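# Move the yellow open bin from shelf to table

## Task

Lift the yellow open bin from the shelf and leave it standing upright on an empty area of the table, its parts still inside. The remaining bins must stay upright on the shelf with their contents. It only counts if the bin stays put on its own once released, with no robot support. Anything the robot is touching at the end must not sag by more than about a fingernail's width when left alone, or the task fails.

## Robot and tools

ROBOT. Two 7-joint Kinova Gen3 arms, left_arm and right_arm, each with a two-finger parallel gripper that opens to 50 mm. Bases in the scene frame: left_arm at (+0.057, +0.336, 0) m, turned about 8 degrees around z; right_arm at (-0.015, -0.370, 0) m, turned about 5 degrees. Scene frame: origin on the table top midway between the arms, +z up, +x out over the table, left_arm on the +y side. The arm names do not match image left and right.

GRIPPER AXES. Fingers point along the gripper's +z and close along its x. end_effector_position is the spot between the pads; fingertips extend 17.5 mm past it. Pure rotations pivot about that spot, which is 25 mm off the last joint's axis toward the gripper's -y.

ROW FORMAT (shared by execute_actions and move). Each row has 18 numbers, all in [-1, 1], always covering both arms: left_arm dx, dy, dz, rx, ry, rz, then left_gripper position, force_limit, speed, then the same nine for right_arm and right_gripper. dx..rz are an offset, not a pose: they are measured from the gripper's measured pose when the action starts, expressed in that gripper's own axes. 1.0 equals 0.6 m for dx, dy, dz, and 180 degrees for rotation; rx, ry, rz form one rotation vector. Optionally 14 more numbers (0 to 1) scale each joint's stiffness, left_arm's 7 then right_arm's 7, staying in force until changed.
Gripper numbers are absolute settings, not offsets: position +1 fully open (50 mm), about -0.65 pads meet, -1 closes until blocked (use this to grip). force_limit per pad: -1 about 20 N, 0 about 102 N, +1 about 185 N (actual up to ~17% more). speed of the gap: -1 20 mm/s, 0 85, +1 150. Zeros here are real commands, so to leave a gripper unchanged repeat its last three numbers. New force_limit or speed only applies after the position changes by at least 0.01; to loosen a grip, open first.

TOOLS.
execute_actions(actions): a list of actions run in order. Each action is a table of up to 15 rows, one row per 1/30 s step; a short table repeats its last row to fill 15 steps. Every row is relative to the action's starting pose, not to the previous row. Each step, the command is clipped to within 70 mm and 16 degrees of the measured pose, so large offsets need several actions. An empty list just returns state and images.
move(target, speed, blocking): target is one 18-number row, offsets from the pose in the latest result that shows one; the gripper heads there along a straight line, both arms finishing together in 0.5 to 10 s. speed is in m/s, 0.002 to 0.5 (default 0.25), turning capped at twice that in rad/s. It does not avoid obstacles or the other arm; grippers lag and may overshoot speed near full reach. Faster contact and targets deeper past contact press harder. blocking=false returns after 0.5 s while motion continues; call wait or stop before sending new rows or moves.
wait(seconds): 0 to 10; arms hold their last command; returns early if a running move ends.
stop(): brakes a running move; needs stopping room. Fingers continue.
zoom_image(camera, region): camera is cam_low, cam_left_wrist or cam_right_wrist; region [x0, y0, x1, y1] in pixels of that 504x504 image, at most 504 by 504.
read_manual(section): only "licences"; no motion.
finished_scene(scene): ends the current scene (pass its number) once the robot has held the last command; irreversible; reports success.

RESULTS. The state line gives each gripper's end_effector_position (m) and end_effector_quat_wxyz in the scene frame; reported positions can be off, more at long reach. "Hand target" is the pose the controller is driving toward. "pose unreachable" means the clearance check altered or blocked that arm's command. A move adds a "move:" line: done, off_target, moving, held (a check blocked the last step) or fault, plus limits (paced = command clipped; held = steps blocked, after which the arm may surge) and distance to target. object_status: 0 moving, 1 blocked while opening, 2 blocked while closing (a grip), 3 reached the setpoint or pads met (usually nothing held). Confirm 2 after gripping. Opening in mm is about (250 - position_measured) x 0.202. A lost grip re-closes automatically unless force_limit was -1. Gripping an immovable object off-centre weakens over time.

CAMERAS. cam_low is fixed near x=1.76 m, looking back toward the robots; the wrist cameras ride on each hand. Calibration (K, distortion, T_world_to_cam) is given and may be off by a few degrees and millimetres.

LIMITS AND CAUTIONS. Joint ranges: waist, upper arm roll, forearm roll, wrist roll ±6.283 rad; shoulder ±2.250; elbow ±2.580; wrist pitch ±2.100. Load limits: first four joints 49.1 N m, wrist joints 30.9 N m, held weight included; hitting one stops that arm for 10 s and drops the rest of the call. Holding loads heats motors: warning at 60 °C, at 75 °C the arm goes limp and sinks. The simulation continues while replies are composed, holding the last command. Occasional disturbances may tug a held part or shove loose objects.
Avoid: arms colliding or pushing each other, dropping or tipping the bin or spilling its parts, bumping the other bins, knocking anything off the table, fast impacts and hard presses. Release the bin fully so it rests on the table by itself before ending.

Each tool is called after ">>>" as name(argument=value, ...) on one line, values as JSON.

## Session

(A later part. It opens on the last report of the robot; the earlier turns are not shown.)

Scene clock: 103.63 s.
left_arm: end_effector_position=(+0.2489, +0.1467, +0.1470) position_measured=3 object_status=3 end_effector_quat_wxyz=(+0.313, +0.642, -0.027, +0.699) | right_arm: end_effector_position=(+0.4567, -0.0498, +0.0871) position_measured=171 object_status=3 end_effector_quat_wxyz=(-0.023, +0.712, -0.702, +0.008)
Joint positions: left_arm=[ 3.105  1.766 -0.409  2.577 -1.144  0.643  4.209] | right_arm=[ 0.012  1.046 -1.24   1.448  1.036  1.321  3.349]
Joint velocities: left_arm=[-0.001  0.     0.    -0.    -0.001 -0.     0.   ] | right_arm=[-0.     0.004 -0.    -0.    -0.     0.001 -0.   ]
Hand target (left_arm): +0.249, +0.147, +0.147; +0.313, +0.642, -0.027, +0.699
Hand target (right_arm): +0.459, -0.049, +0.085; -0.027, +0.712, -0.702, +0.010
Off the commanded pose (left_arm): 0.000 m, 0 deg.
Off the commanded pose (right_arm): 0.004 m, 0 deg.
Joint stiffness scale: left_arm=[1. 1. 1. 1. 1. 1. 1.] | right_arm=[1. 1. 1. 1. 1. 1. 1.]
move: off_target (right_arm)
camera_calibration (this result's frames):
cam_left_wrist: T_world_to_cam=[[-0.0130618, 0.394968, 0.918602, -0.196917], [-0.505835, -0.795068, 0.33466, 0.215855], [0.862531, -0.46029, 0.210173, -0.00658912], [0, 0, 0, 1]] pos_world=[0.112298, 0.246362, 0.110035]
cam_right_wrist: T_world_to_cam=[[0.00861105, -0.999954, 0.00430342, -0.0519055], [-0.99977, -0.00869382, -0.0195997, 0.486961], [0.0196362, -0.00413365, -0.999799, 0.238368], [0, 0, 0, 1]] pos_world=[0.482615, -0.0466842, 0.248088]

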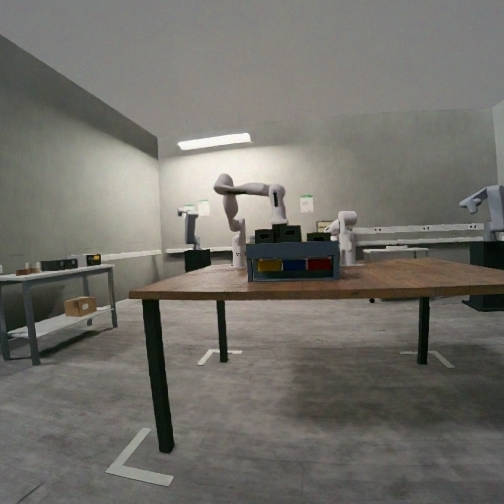

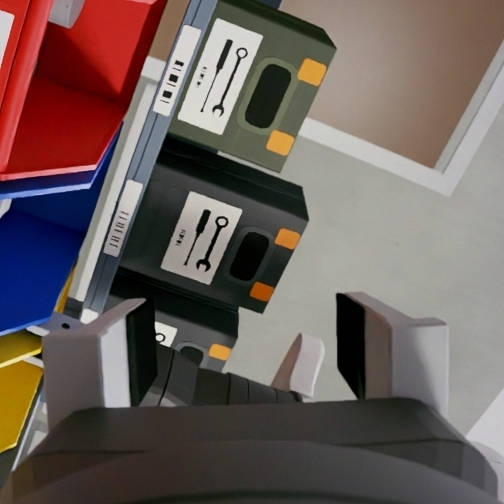

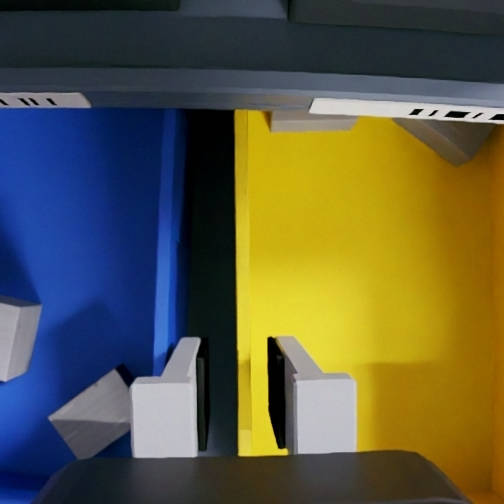

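>>> execute_actions(actions=[[[0,0,0,0,0,0,1,0,0, 0,0,0,0,0,0,-1,0.8,0]],[[0,0,0,0,0,0,1,0,0, 0,0,0,0,0,0,-1,0.8,0]]])

>>> move(target=[0,0,0,0,0,0,1,0,0, 0,0,-0.02,0,0,0,-1,0.8,0], speed=0.03)

>>> move(target=[0,0,0,0,0,0,1,0,0, 0,0.1,0,0,0,0,-1,0.8,0], speed=0.04)

Scene clock: 105.30 s.
left_arm: end_effector_position=(+0.2489, +0.1467, +0.1470) position_measured=3 object_status=3 end_effector_quat_wxyz=(+0.313, +0.642, -0.027, +0.699) | right_arm: end_effector_position=(+0.4566, -0.0498, +0.0869) position_measured=246 object_status=2 end_effector_quat_wxyz=(-0.023, +0.712, -0.702, +0.008)
Joint positions: left_arm=[ 3.105  1.766 -0.409  2.577 -1.144  0.643  4.209] | right_arm=[ 0.012  1.047 -1.24   1.448  1.036  1.321  3.349]
Joint velocities: left_arm=[ 0.    -0.001  0.    -0.    -0.002  0.     0.   ] | right_arm=[-0.001  0.001 -0.    -0.     0.    -0.001  0.   ]
Hand target (left_arm): +0.249, +0.147, +0.147; +0.313, +0.642, -0.027, +0.699
Hand target (right_arm): +0.457, -0.050, +0.087; -0.023, +0.712, -0.702, +0.008
Off the commanded pose (left_arm): 0.000 m, 0 deg.
Off the commanded pose (right_arm): 0.000 m, 0 deg.
Joint stiffness scale: left_arm=[1. 1. 1. 1. 1. 1. 1.] | right_arm=[1. 1. 1. 1. 1. 1. 1.]
camera_calibration (this result's frames):
cam_left_wrist: T_world_to_cam=[[-0.0130617, 0.394967, 0.918602, -0.196917], [-0.505835, -0.795069, 0.33466, 0.215855], [0.862531, -0.46029, 0.210173, -0.00658907], [0, 0, 0, 1]] pos_world=[0.112298, 0.246362, 0.110035]
cam_right_wrist: T_world_to_cam=[[0.00871091, -0.999953, 0.00433057, -0.0519122], [-0.999775, -0.00879301, -0.0193161, 0.486847], [0.0193532, -0.00416133, -0.999804, 0.238343], [0, 0, 0, 1]] pos_world=[0.482577, -0.0466371, 0.247925]

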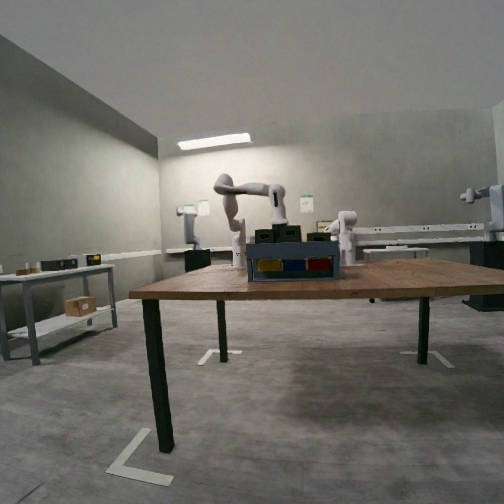

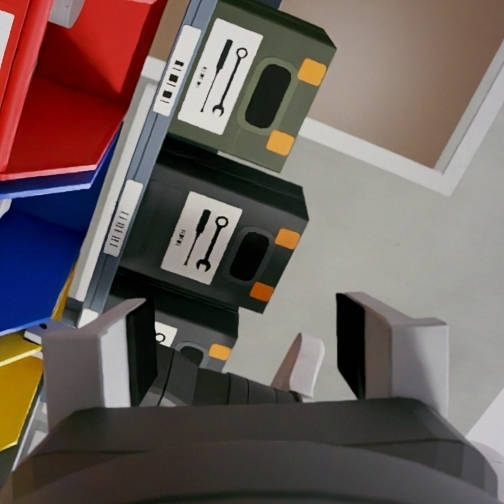

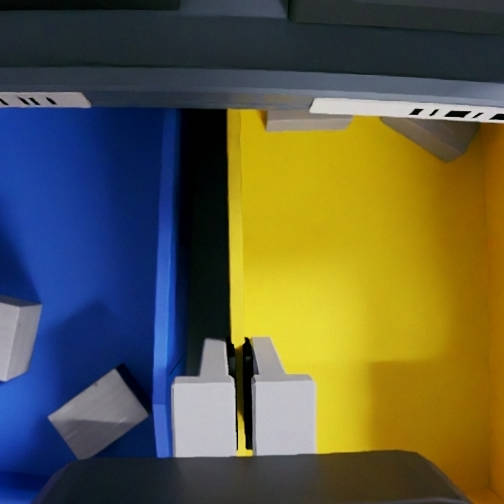

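Scene clock: 106.07 s.
left_arm: end_effector_position=(+0.2489, +0.1467, +0.1470) position_measured=3 object_status=3 end_effector_quat_wxyz=(+0.313, +0.642, -0.027, +0.699) | right_arm: end_effector_position=(+0.4577, -0.0492, +0.0957) position_measured=246 object_status=2 end_effector_quat_wxyz=(-0.026, +0.712, -0.702, +0.010)
Joint positions: left_arm=[ 3.105  1.766 -0.409  2.577 -1.144  0.643  4.209] | right_arm=[ 0.012  1.034 -1.245  1.441  1.028  1.331  3.352]
Joint velocities: left_arm=[ 0.     0.     0.     0.     0.001  0.    -0.   ] | right_arm=[ 0.001 -0.003  0.001 -0.    -0.002  0.     0.001]
Hand target (left_arm): +0.249, +0.147, +0.147; +0.313, +0.642, -0.027, +0.699
Hand target (right_arm): +0.456, -0.050, +0.099; -0.023, +0.712, -0.702, +0.008
Off the commanded pose (left_arm): 0.000 m, 0 deg.
Off the commanded pose (right_arm): 0.004 m, 0 deg.
Joint stiffness scale: left_arm=[1. 1. 1. 1. 1. 1. 1.] | right_arm=[1. 1. 1. 1. 1. 1. 1.]
move: off_target (right_arm)
camera_calibration (this result's frames):
cam_left_wrist: T_world_to_cam=[[-0.0130619, 0.394968, 0.918602, -0.196917], [-0.505835, -0.795069, 0.33466, 0.215855], [0.862531, -0.46029, 0.210173, -0.00658916], [0, 0, 0, 1]] pos_world=[0.112298, 0.246362, 0.110035]
cam_right_wrist: T_world_to_cam=[[0.00703291, -0.99997, 0.00311508, -0.0504312], [-0.999672, -0.00710752, -0.0246245, 0.488663], [0.0246459, -0.00294087, -0.999692, 0.244716], [0, 0, 0, 1]] pos_world=[0.482825, -0.0462369, 0.256831]

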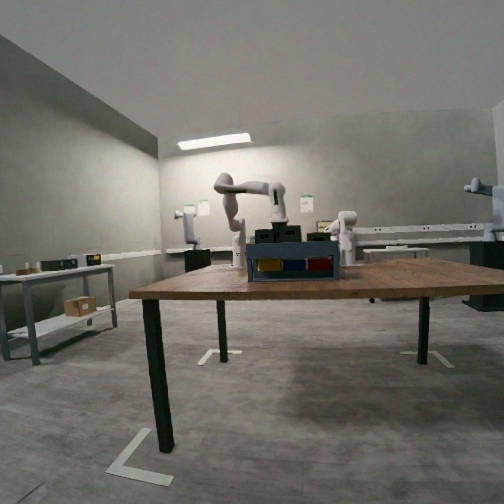

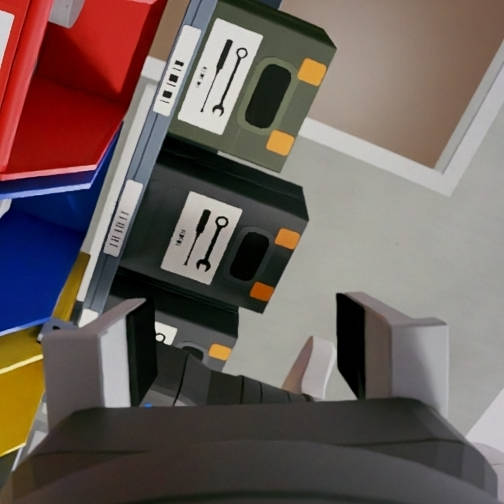

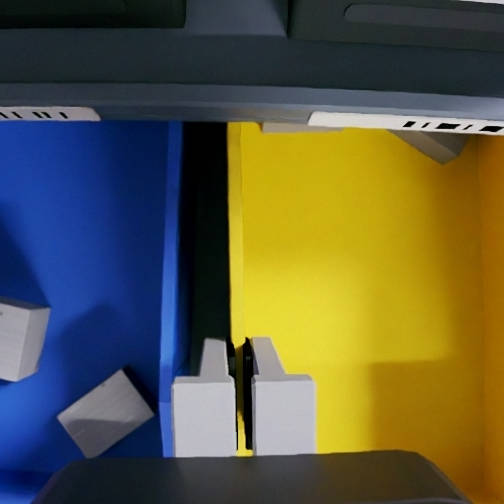

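Scene clock: 107.87 s.
left_arm: end_effector_position=(+0.2489, +0.1467, +0.1470) position_measured=3 object_status=3 end_effector_quat_wxyz=(+0.313, +0.642, -0.027, +0.699) | right_arm: end_effector_position=(+0.3990, -0.0509, +0.0918) position_measured=246 object_status=2 end_effector_quat_wxyz=(-0.023, +0.713, -0.701, +0.011)
Joint positions: left_arm=[ 3.105  1.766 -0.409  2.577 -1.144  0.643  4.209] | right_arm=[ 0.015  0.987 -1.274  1.623  1.028  1.276  3.193]
Joint velocities: left_arm=[ 0. -0.  0. -0.  0. -0.  0.] | right_arm=[-0.001 -0.002  0.     0.003  0.    -0.001 -0.002]
Hand target (left_arm): +0.249, +0.147, +0.147; +0.313, +0.642, -0.027, +0.699
Hand target (right_arm): +0.398, -0.049, +0.093; -0.026, +0.712, -0.702, +0.009
Off the commanded pose (left_arm): 0.000 m, 0 deg.
Off the commanded pose (right_arm): 0.002 m, 0 deg.
Joint stiffness scale: left_arm=[1. 1. 1. 1. 1. 1. 1.] | right_arm=[1. 1. 1. 1. 1. 1. 1.]
move: done
camera_calibration (this result's frames):
cam_left_wrist: T_world_to_cam=[[-0.0130619, 0.394968, 0.918602, -0.196917], [-0.505835, -0.795069, 0.33466, 0.215855], [0.862531, -0.46029, 0.210174, -0.00658918], [0, 0, 0, 1]] pos_world=[0.112298, 0.246362, 0.110036]
cam_right_wrist: T_world_to_cam=[[0.0103421, -0.999909, 0.00868171, -0.0535907], [-0.999658, -0.0105474, -0.02394, 0.429641], [0.0240294, -0.00843115, -0.999676, 0.24217], [0, 0, 0, 1]] pos_world=[0.424229, -0.0470124, 0.252842]

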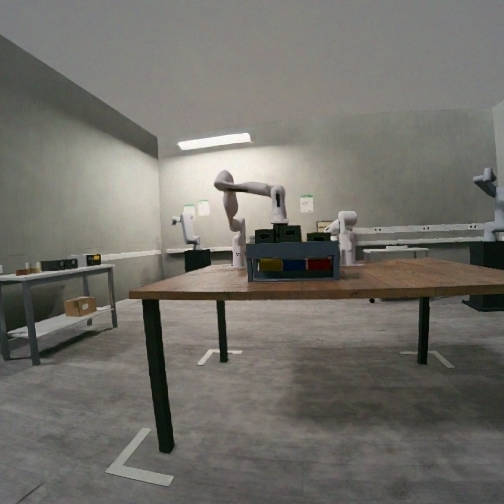

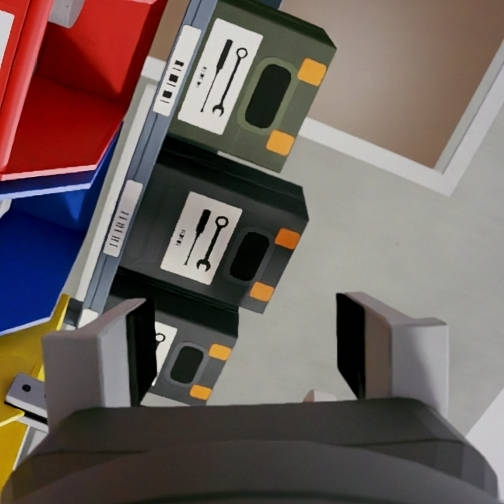

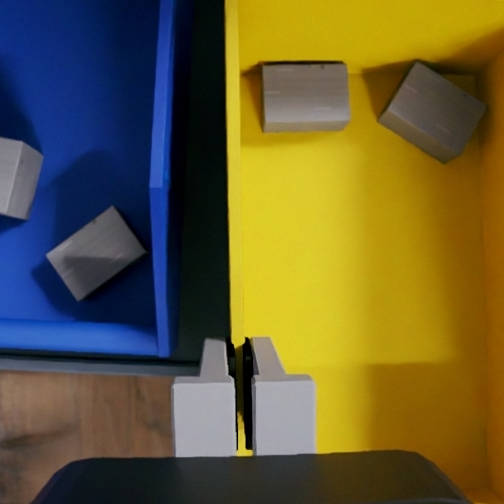

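>>> move(target=[0,0,0,0,0,0,1,0,0, 0,0.03,-0.06,0,0,0,-1,0.8,0], speed=0.05)

>>> move(target=[0,0,0,0,0,0,1,0,0, 0.25,0.05,0,0,0,0,-1,0.8,0], speed=0.08)

Scene clock: 109.70 s.
left_arm: end_effector_position=(+0.2489, +0.1467, +0.1470) position_measured=3 object_status=3 end_effector_quat_wxyz=(+0.313, +0.642, -0.027, +0.699) | right_arm: end_effector_position=(+0.3818, -0.0488, +0.1254) position_measured=246 object_status=2 end_effector_quat_wxyz=(-0.027, +0.715, -0.699, +0.011)
Joint positions: left_arm=[ 3.105  1.766 -0.409  2.577 -1.144  0.643  4.209] | right_arm=[ 0.019  0.916 -1.308  1.635  0.966  1.299  3.191]
Joint velocities: left_arm=[-0. -0.  0.  0. -0.  0. -0.] | right_arm=[ 0.002 -0.007 -0.001 -0.    -0.004 -0.     0.   ]
Hand target (left_arm): +0.249, +0.147, +0.147; +0.313, +0.642, -0.027, +0.699
Hand target (right_arm): +0.379, -0.052, +0.127; -0.023, +0.713, -0.701, +0.011
Off the commanded pose (left_arm): 0.000 m, 0 deg.
Off the commanded pose (right_arm): 0.004 m, 1 deg.
Joint stiffness scale: left_arm=[1. 1. 1. 1. 1. 1. 1.] | right_arm=[1. 1. 1. 1. 1. 1. 1.]
move: off_target (right_arm)
camera_calibration (this result's frames):
cam_left_wrist: T_world_to_cam=[[-0.013062, 0.394968, 0.918602, -0.196917], [-0.505835, -0.795068, 0.33466, 0.215855], [0.862531, -0.46029, 0.210174, -0.00658915], [0, 0, 0, 1]] pos_world=[0.112298, 0.246362, 0.110036]
cam_right_wrist: T_world_to_cam=[[0.0159997, -0.999867, 0.00312777, -0.0530298], [-0.999452, -0.0160835, -0.0289162, 0.413526], [0.0289627, -0.0026634, -0.999577, 0.274616], [0, 0, 0, 1]] pos_world=[0.406195, -0.0456404, 0.286624]

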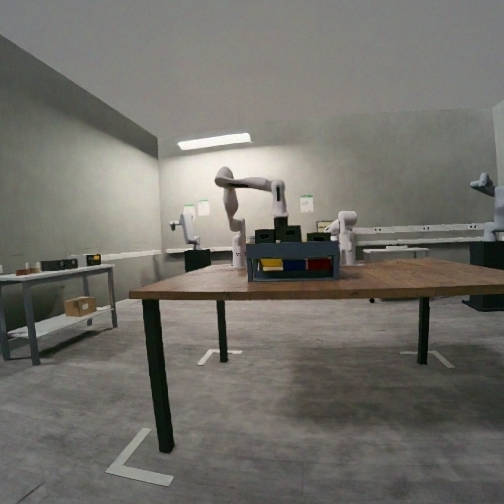

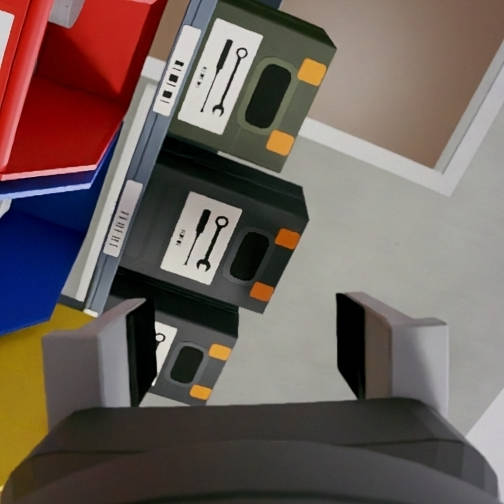

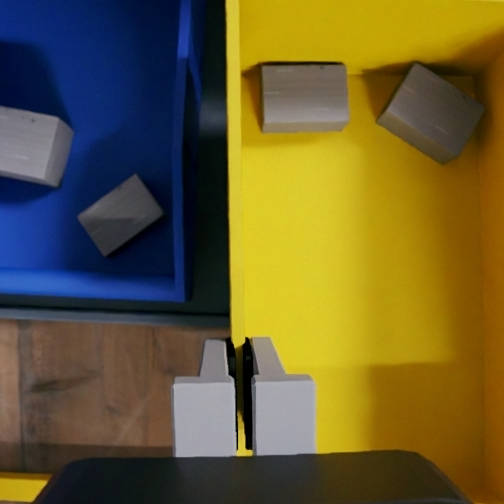

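Scene clock: 112.07 s.
left_arm: end_effector_position=(+0.2489, +0.1467, +0.1470) position_measured=3 object_status=3 end_effector_quat_wxyz=(+0.313, +0.642, -0.027, +0.699) | right_arm: end_effector_position=(+0.3575, -0.1843, +0.1241) position_measured=246 object_status=2 end_effector_quat_wxyz=(-0.041, +0.723, -0.689, +0.008)
Joint positions: left_arm=[ 3.105  1.766 -0.409  2.577 -1.144  0.643  4.209] | right_arm=[ 0.448  0.817 -1.456  1.99   0.954  1.152  3.281]
Joint velocities: left_arm=[ 0. -0. -0. -0. -0. -0. -0.] | right_arm=[ 0.007 -0.002 -0.     0.001 -0.005 -0.007  0.005]
Hand target (left_arm): +0.249, +0.147, +0.147; +0.313, +0.642, -0.027, +0.699
Hand target (right_arm): +0.354, -0.199, +0.121; -0.027, +0.715, -0.699, +0.011
Off the commanded pose (left_arm): 0.000 m, 0 deg.
Off the commanded pose (right_arm): 0.016 m, 2 deg.
Joint stiffness scale: left_arm=[1. 1. 1. 1. 1. 1. 1.] | right_arm=[1. 1. 1. 1. 1. 1. 1.]
move: off_target (right_arm)
camera_calibration (this result's frames):
cam_left_wrist: T_world_to_cam=[[-0.0130617, 0.394968, 0.918602, -0.196917], [-0.505835, -0.795068, 0.33466, 0.215855], [0.862531, -0.46029, 0.210173, -0.0065891], [0, 0, 0, 1]] pos_world=[0.112298, 0.246362, 0.110035]
cam_right_wrist: T_world_to_cam=[[0.0428139, -0.998879, -0.0202033, -0.194675], [-0.998101, -0.0418666, -0.0451884, 0.383805], [0.0442918, 0.0220997, -0.998774, 0.272643], [0, 0, 0, 1]] pos_world=[0.379335, -0.184414, 0.285719]

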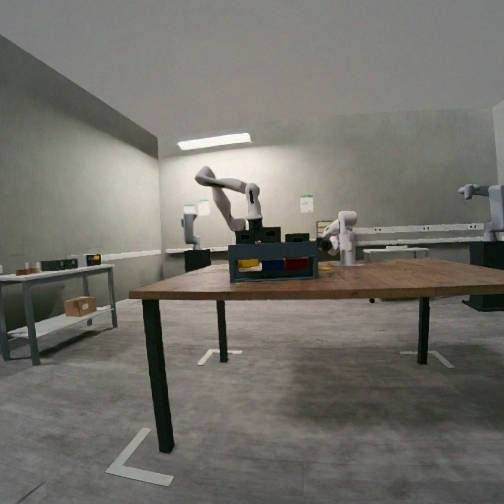

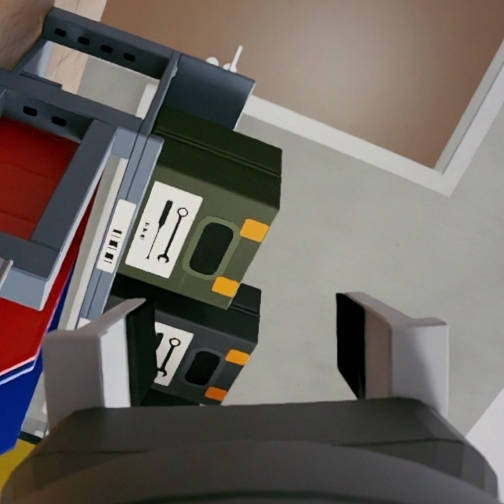

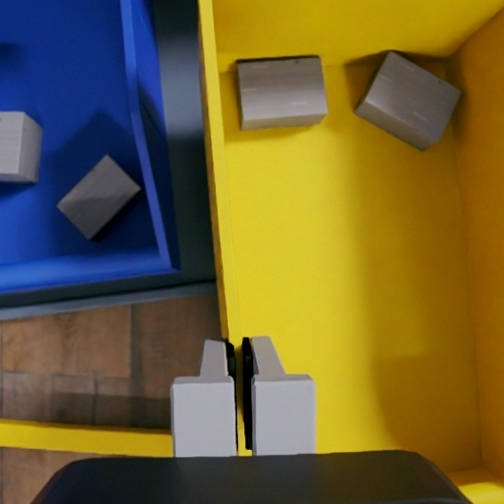

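>>> move(target=[0,0,0,0,0,0,1,0,0, -0.035,0,0,0,0,0,-1,0.8,0], speed=0.04)

>>> move(target=[0,0,0,0,0,0,1,0,0, 0,0.22,0,0,0,0,-1,0.8,0], speed=0.06)

Scene clock: 114.10 s.
left_arm: end_effector_position=(+0.2489, +0.1467, +0.1470) position_measured=3 object_status=3 end_effector_quat_wxyz=(+0.313, +0.642, -0.027, +0.699) | right_arm: end_effector_position=(+0.3571, -0.1615, +0.1249) position_measured=246 object_status=2 end_effector_quat_wxyz=(-0.045, +0.726, -0.686, +0.006)
Joint positions: left_arm=[ 3.105  1.766 -0.409  2.577 -1.144  0.643  4.209] | right_arm=[ 0.383  0.816 -1.434  1.963  0.954  1.147  3.259]
Joint velocities: left_arm=[ 0.    -0.    -0.     0.001 -0.001 -0.001  0.   ] | right_arm=[-0.008  0.001  0.006 -0.    -0.     0.002 -0.001]
Hand target (left_arm): +0.249, +0.147, +0.147; +0.313, +0.642, -0.027, +0.699
Hand target (right_arm): +0.357, -0.163, +0.125; -0.041, +0.723, -0.689, +0.008
Off the commanded pose (left_arm): 0.000 m, 0 deg.
Off the commanded pose (right_arm): 0.002 m, 1 deg.
Joint stiffness scale: left_arm=[1. 1. 1. 1. 1. 1. 1.] | right_arm=[1. 1. 1. 1. 1. 1. 1.]
move: done
camera_calibration (this result's frames):
cam_left_wrist: T_world_to_cam=[[-0.0130618, 0.394968, 0.918602, -0.196917], [-0.505835, -0.795068, 0.33466, 0.215855], [0.862531, -0.46029, 0.210173, -0.00658913], [0, 0, 0, 1]] pos_world=[0.112298, 0.246362, 0.110035]
cam_right_wrist: T_world_to_cam=[[0.0512452, -0.998292, -0.0280535, -0.173771], [-0.997573, -0.0498422, -0.0486119, 0.383371], [0.0471306, 0.0304766, -0.998424, 0.273269], [0, 0, 0, 1]] pos_world=[0.378466, -0.162695, 0.2866]

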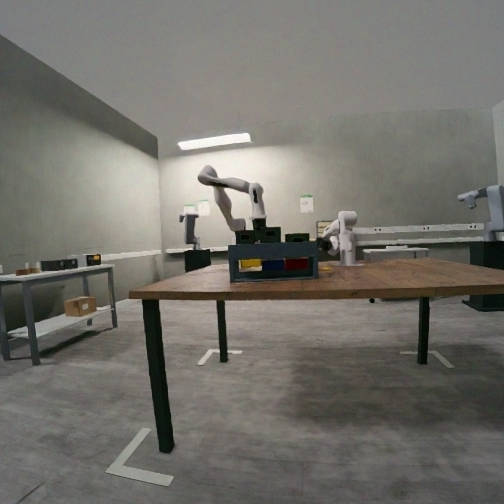

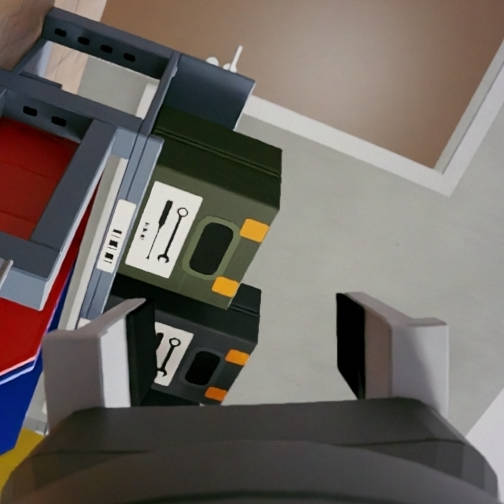

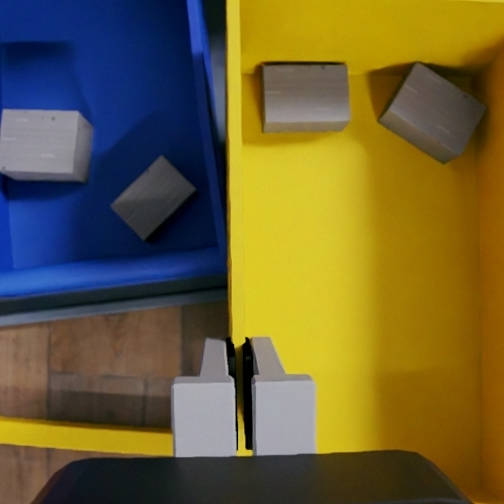

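Scene clock: 116.67 s.
left_arm: end_effector_position=(+0.2489, +0.1467, +0.1470) position_measured=3 object_status=3 end_effector_quat_wxyz=(+0.313, +0.642, -0.027, +0.699) | right_arm: end_effector_position=(+0.2288, -0.1699, +0.1149) position_measured=246 object_status=2 end_effector_quat_wxyz=(-0.045, +0.727, -0.686, +0.009)
Joint positions: left_arm=[ 3.105  1.766 -0.409  2.577 -1.144  0.643  4.209] | right_arm=[ 0.342  0.711 -1.603  2.295  0.943  1.035  2.862]
Joint velocities: left_arm=[ 0.    -0.001 -0.     0.     0.001  0.    -0.   ] | right_arm=[-0.003 -0.    -0.006  0.001  0.     0.001 -0.006]
Hand target (left_arm): +0.249, +0.147, +0.147; +0.313, +0.642, -0.027, +0.699
Hand target (right_arm): +0.225, -0.168, +0.115; -0.045, +0.726, -0.686, +0.006
Off the commanded pose (left_arm): 0.000 m, 0 deg.
Off the commanded pose (right_arm): 0.003 m, 0 deg.
Joint stiffness scale: left_arm=[1. 1. 1. 1. 1. 1. 1.] | right_arm=[1. 1. 1. 1. 1. 1. 1.]
move: done
camera_calibration (this result's frames):
cam_left_wrist: T_world_to_cam=[[-0.0130619, 0.394968, 0.918602, -0.196917], [-0.505835, -0.795069, 0.33466, 0.215855], [0.862531, -0.46029, 0.210173, -0.00658916], [0, 0, 0, 1]] pos_world=[0.112298, 0.246362, 0.110035]
cam_right_wrist: T_world_to_cam=[[0.0522952, -0.998348, -0.0238036, -0.17664], [-0.997364, -0.0510133, -0.051604, 0.25457], [0.0503044, 0.0264395, -0.998384, 0.268113], [0, 0, 0, 1]] pos_world=[0.249649, -0.170451, 0.276612]

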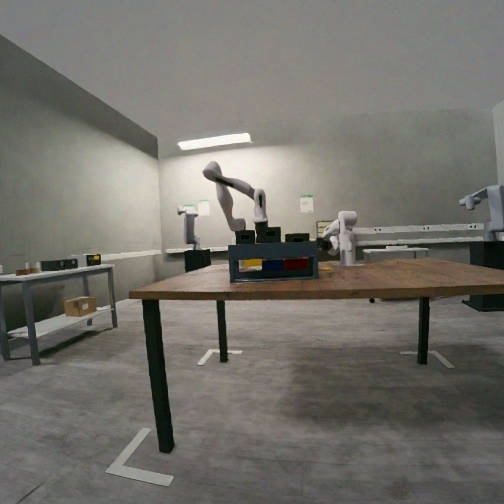

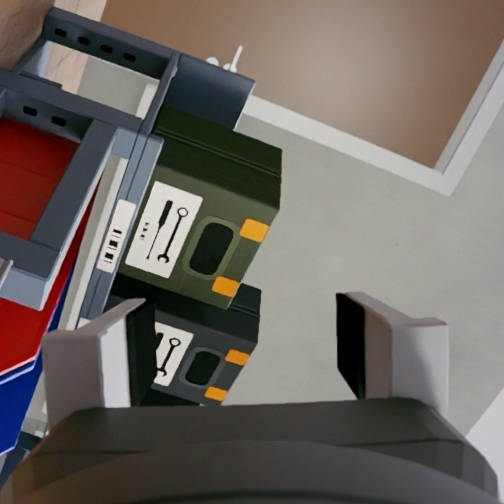

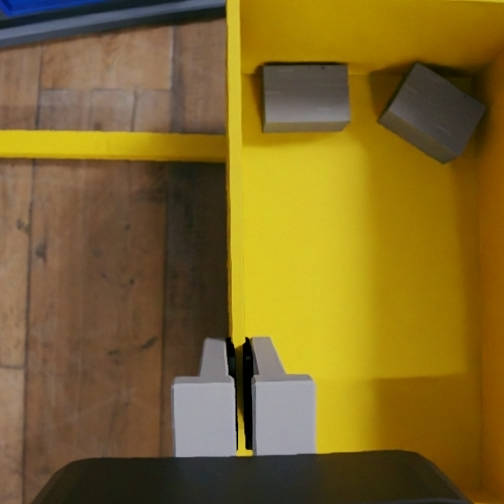

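>>> move(target=[0,0,0,0,0,0,1,0,0, 0.1,0.12,0,0,0,0,-1,0.8,0], speed=0.08)

>>> move(target=[0,0,0,0,0,0,1,0,0, 0,0,0.065,0,0,0,-1,0.8,0], speed=0.03)

Scene clock: 119.07 s.
left_arm: end_effector_position=(+0.2489, +0.1467, +0.1470) position_measured=3 object_status=3 end_effector_quat_wxyz=(+0.313, +0.642, -0.027, +0.699) | right_arm: end_effector_position=(+0.1628, -0.2328, +0.1066) position_measured=246 object_status=2 end_effector_quat_wxyz=(-0.046, +0.730, -0.682, +0.011)
Joint positions: left_arm=[ 3.105  1.766 -0.409  2.577 -1.144  0.643  4.209] | right_arm=[ 0.507  0.653 -1.856  2.552  0.899  0.961  2.694]
Joint velocities: left_arm=[-0.     0.001 -0.     0.    -0.002 -0.    -0.   ] | right_arm=[ 0.011 -0.    -0.007  0.003  0.    -0.001 -0.005]
Hand target (left_arm): +0.249, +0.147, +0.147; +0.313, +0.642, -0.027, +0.699
Hand target (right_arm): +0.160, -0.233, +0.107; -0.045, +0.727, -0.685, +0.009
Off the commanded pose (left_arm): 0.000 m, 0 deg.
Off the commanded pose (right_arm): 0.002 m, 1 deg.
Joint stiffness scale: left_arm=[1. 1. 1. 1. 1. 1. 1.] | right_arm=[1. 1. 1. 1. 1. 1. 1.]
move: done
camera_calibration (this result's frames):
cam_left_wrist: T_world_to_cam=[[-0.0130618, 0.394967, 0.918602, -0.196917], [-0.505835, -0.795069, 0.33466, 0.215855], [0.862531, -0.46029, 0.210173, -0.00658911], [0, 0, 0, 1]] pos_world=[0.112298, 0.246362, 0.110036]
cam_right_wrist: T_world_to_cam=[[0.0610166, -0.997906, -0.021457, -0.237769], [-0.996585, -0.0597094, -0.0570347, 0.183482], [0.0556341, 0.0248638, -0.998142, 0.263597], [0, 0, 0, 1]] pos_world=[0.182698, -0.23287, 0.26847]

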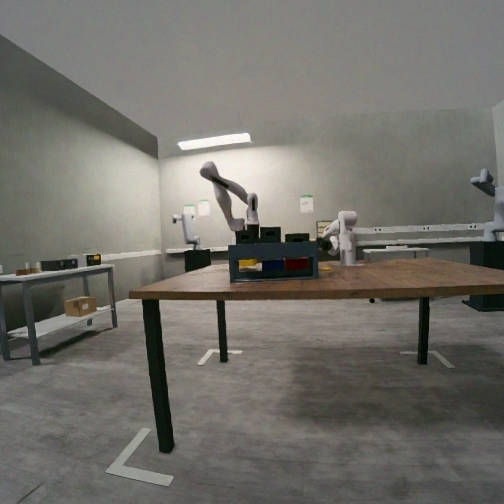

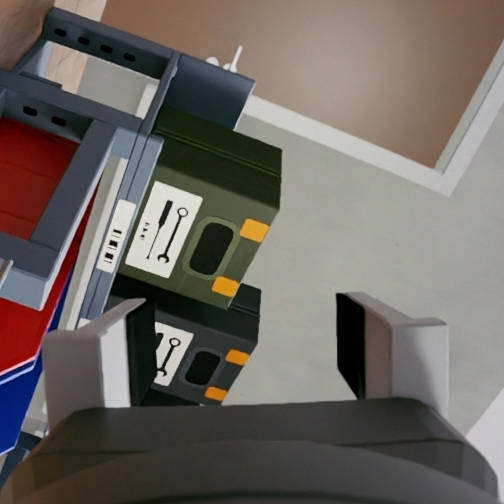

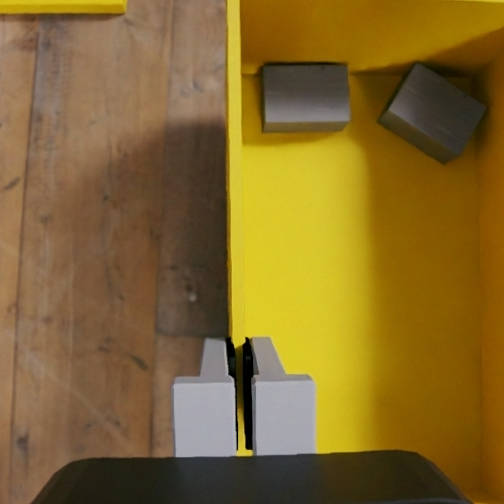

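Scene clock: 120.77 s.
left_arm: end_effector_position=(+0.2489, +0.1467, +0.1470) position_measured=3 object_status=3 end_effector_quat_wxyz=(+0.313, +0.642, -0.027, +0.699) | right_arm: end_effector_position=(+0.1669, -0.2216, +0.0777) position_measured=245 object_status=2 end_effector_quat_wxyz=(-0.039, +0.730, -0.682, +0.011)
Joint positions: left_arm=[ 3.105  1.766 -0.409  2.577 -1.144  0.643  4.209] | right_arm=[ 0.32   0.698 -1.651  2.567  1.051  0.913  2.565]
Joint velocities: left_arm=[-0.     0.    -0.    -0.001 -0.002 -0.    -0.   ] | right_arm=[-0.008  0.006 -0.    -0.001  0.009 -0.001 -0.007]
Hand target (left_arm): +0.249, +0.147, +0.147; +0.313, +0.642, -0.027, +0.699
Hand target (right_arm): +0.165, -0.231, +0.069; -0.030, +0.730, -0.683, +0.009
Off the commanded pose (left_arm): 0.000 m, 0 deg.
Off the commanded pose (right_arm): 0.014 m, 1 deg.
Joint stiffness scale: left_arm=[1. 1. 1. 1. 1. 1. 1.] | right_arm=[1. 1. 1. 1. 1. 1. 1.]
joint sent to its limit (right arm) — the command would take joint 4 (elbow) past its upper limit, so that joint was sent only as far as its limit.
move: off_target (right_arm)
camera_calibration (this result's frames):
cam_left_wrist: T_world_to_cam=[[-0.0130618, 0.394967, 0.918602, -0.196917], [-0.505835, -0.795069, 0.33466, 0.215855], [0.862532, -0.46029, 0.210173, -0.00658914], [0, 0, 0, 1]] pos_world=[0.112298, 0.246362, 0.110035]
cam_right_wrist: T_world_to_cam=[[0.0611614, -0.99804, -0.0132084, -0.22813], [-0.997086, -0.0604876, -0.0464893, 0.185754], [0.0455993, 0.0160133, -0.998831, 0.234022], [0, 0, 0, 1]] pos_world=[0.188494, -0.220195, 0.239371]

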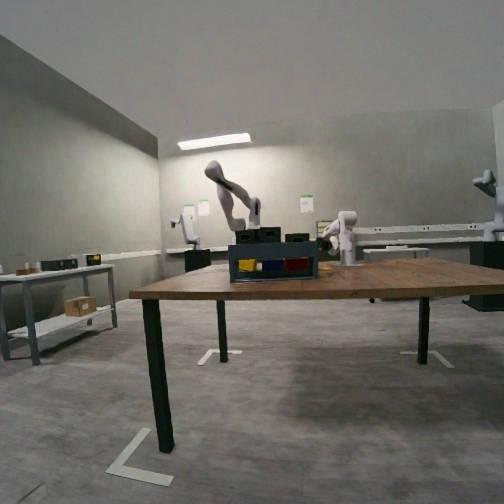

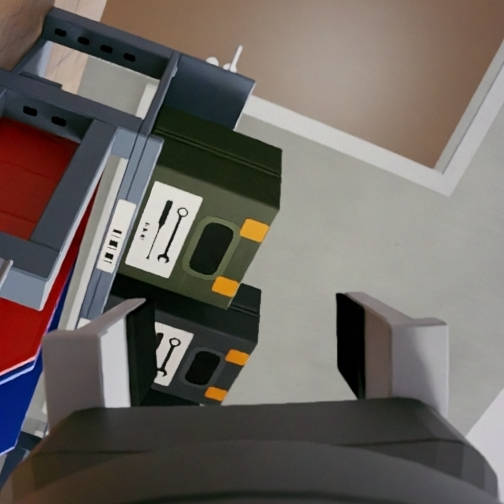

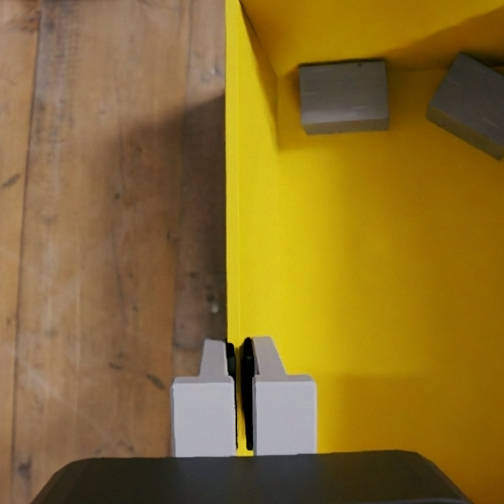

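Bin is on the table. Release and retreat.

>>> execute_actions(actions=[[[0,0,0,0,0,0,1,0,0, 0,0,0,0,0,0,0.2,0,0]]])

>>> move(target=[0,0,0,0,0,0,1,0,0, 0,0,-0.15,0,0,0,0.2,0,0], speed=0.15)

Scene clock: 121.60 s.
left_arm: end_effector_position=(+0.2489, +0.1467, +0.1470) position_measured=3 object_status=3 end_effector_quat_wxyz=(+0.313, +0.642, -0.027, +0.699) | right_arm: end_effector_position=(+0.1672, -0.2204, +0.0782) position_measured=123 object_status=0 end_effector_quat_wxyz=(-0.041, +0.730, -0.682, +0.010)
Joint positions: left_arm=[ 3.105  1.766 -0.409  2.577 -1.144  0.643  4.209] | right_arm=[ 0.319  0.697 -1.653  2.565  1.052  0.913  2.564]
Joint velocities: left_arm=[ 0. -0. -0.  0.  0. -0.  0.] | right_arm=[-0.002  0.    -0.001 -0.     0.     0.001 -0.   ]
Hand target (left_arm): +0.249, +0.147, +0.147; +0.313, +0.642, -0.027, +0.699
Hand target (right_arm): +0.167, -0.222, +0.078; -0.039, +0.730, -0.682, +0.011
Off the commanded pose (left_arm): 0.000 m, 0 deg.
Off the commanded pose (right_arm): 0.001 m, 0 deg.
Joint stiffness scale: left_arm=[1. 1. 1. 1. 1. 1. 1.] | right_arm=[1. 1. 1. 1. 1. 1. 1.]
camera_calibration (this result's frames):
cam_left_wrist: T_world_to_cam=[[-0.0130618, 0.394968, 0.918602, -0.196917], [-0.505835, -0.795069, 0.33466, 0.215855], [0.862531, -0.46029, 0.210173, -0.00658914], [0, 0, 0, 1]] pos_world=[0.112298, 0.246362, 0.110035]
cam_right_wrist: T_world_to_cam=[[0.0627472, -0.997911, -0.0153501, -0.226975], [-0.996919, -0.0619446, -0.0481215, 0.185904], [0.0470702, 0.0183223, -0.998724, 0.234724], [0, 0, 0, 1]] pos_world=[0.188524, -0.219286, 0.239886]

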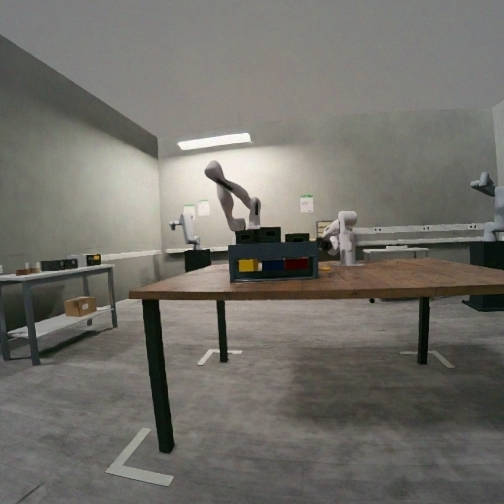

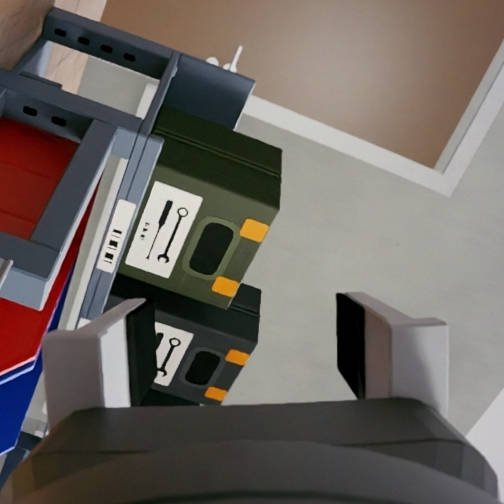

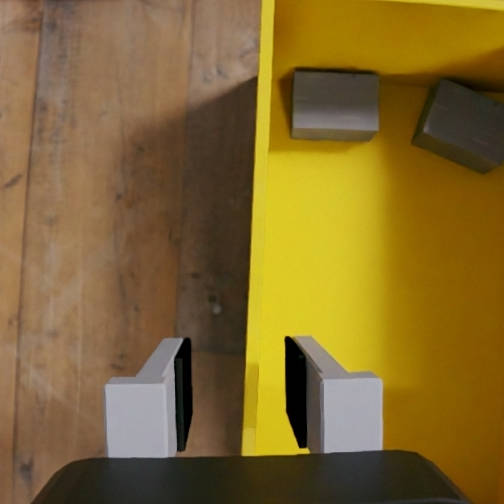

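Scene clock: 122.70 s.
left_arm: end_effector_position=(+0.2489, +0.1467, +0.1470) position_measured=3 object_status=3 end_effector_quat_wxyz=(+0.313, +0.642, -0.027, +0.699) | right_arm: end_effector_position=(+0.1630, -0.2219, +0.1671) position_measured=123 object_status=3 end_effector_quat_wxyz=(-0.045, +0.730, -0.682, +0.012)
Joint positions: left_arm=[ 3.105  1.766 -0.409  2.577 -1.144  0.643  4.209] | right_arm=[ 0.644  0.665 -2.111  2.398  0.703  1.178  2.831]
Joint velocities: left_arm=[-0.  0.  0. -0.  0. -0. -0.] | right_arm=[ 0.011  0.008 -0.001 -0.001 -0.001  0.001 -0.001]
Hand target (left_arm): +0.249, +0.147, +0.147; +0.313, +0.642, -0.027, +0.699
Hand target (right_arm): +0.162, -0.224, +0.168; -0.041, +0.730, -0.682, +0.011
Off the commanded pose (left_arm): 0.000 m, 0 deg.
Off the commanded pose (right_arm): 0.003 m, 1 deg.
Joint stiffness scale: left_arm=[1. 1. 1. 1. 1. 1. 1.] | right_arm=[1. 1. 1. 1. 1. 1. 1.]
move: done
camera_calibration (this result's frames):
cam_left_wrist: T_world_to_cam=[[-0.0130617, 0.394968, 0.918602, -0.196917], [-0.505835, -0.795068, 0.33466, 0.215855], [0.862531, -0.46029, 0.210173, -0.00658911], [0, 0, 0, 1]] pos_world=[0.112298, 0.246362, 0.110035]
cam_right_wrist: T_world_to_cam=[[0.062713, -0.99784, -0.0195706, -0.226163], [-0.996487, -0.0615132, -0.0568386, 0.18736], [0.055512, 0.0230663, -0.998192, 0.323373], [0, 0, 0, 1]] pos_world=[0.182934, -0.221609, 0.329011]

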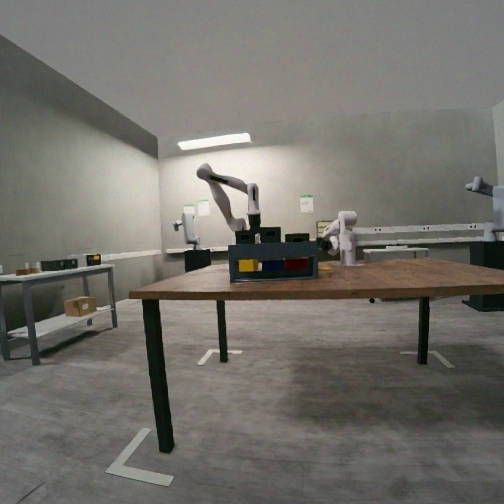

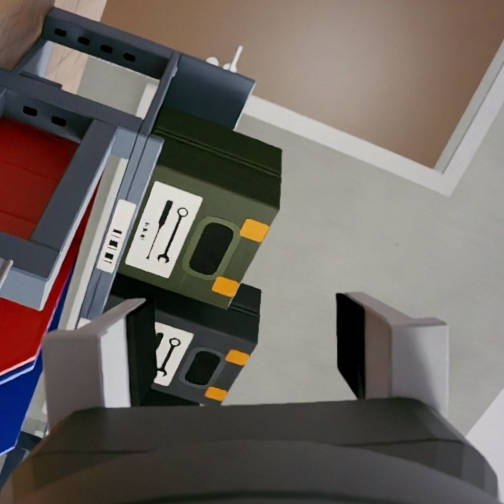

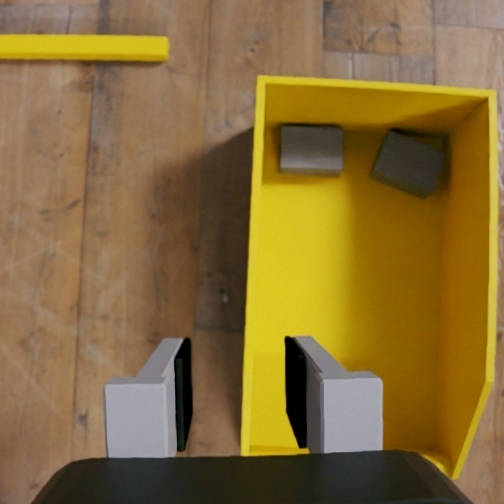

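>>> finished_scene(scene=1)

The scene is finished: the task was done.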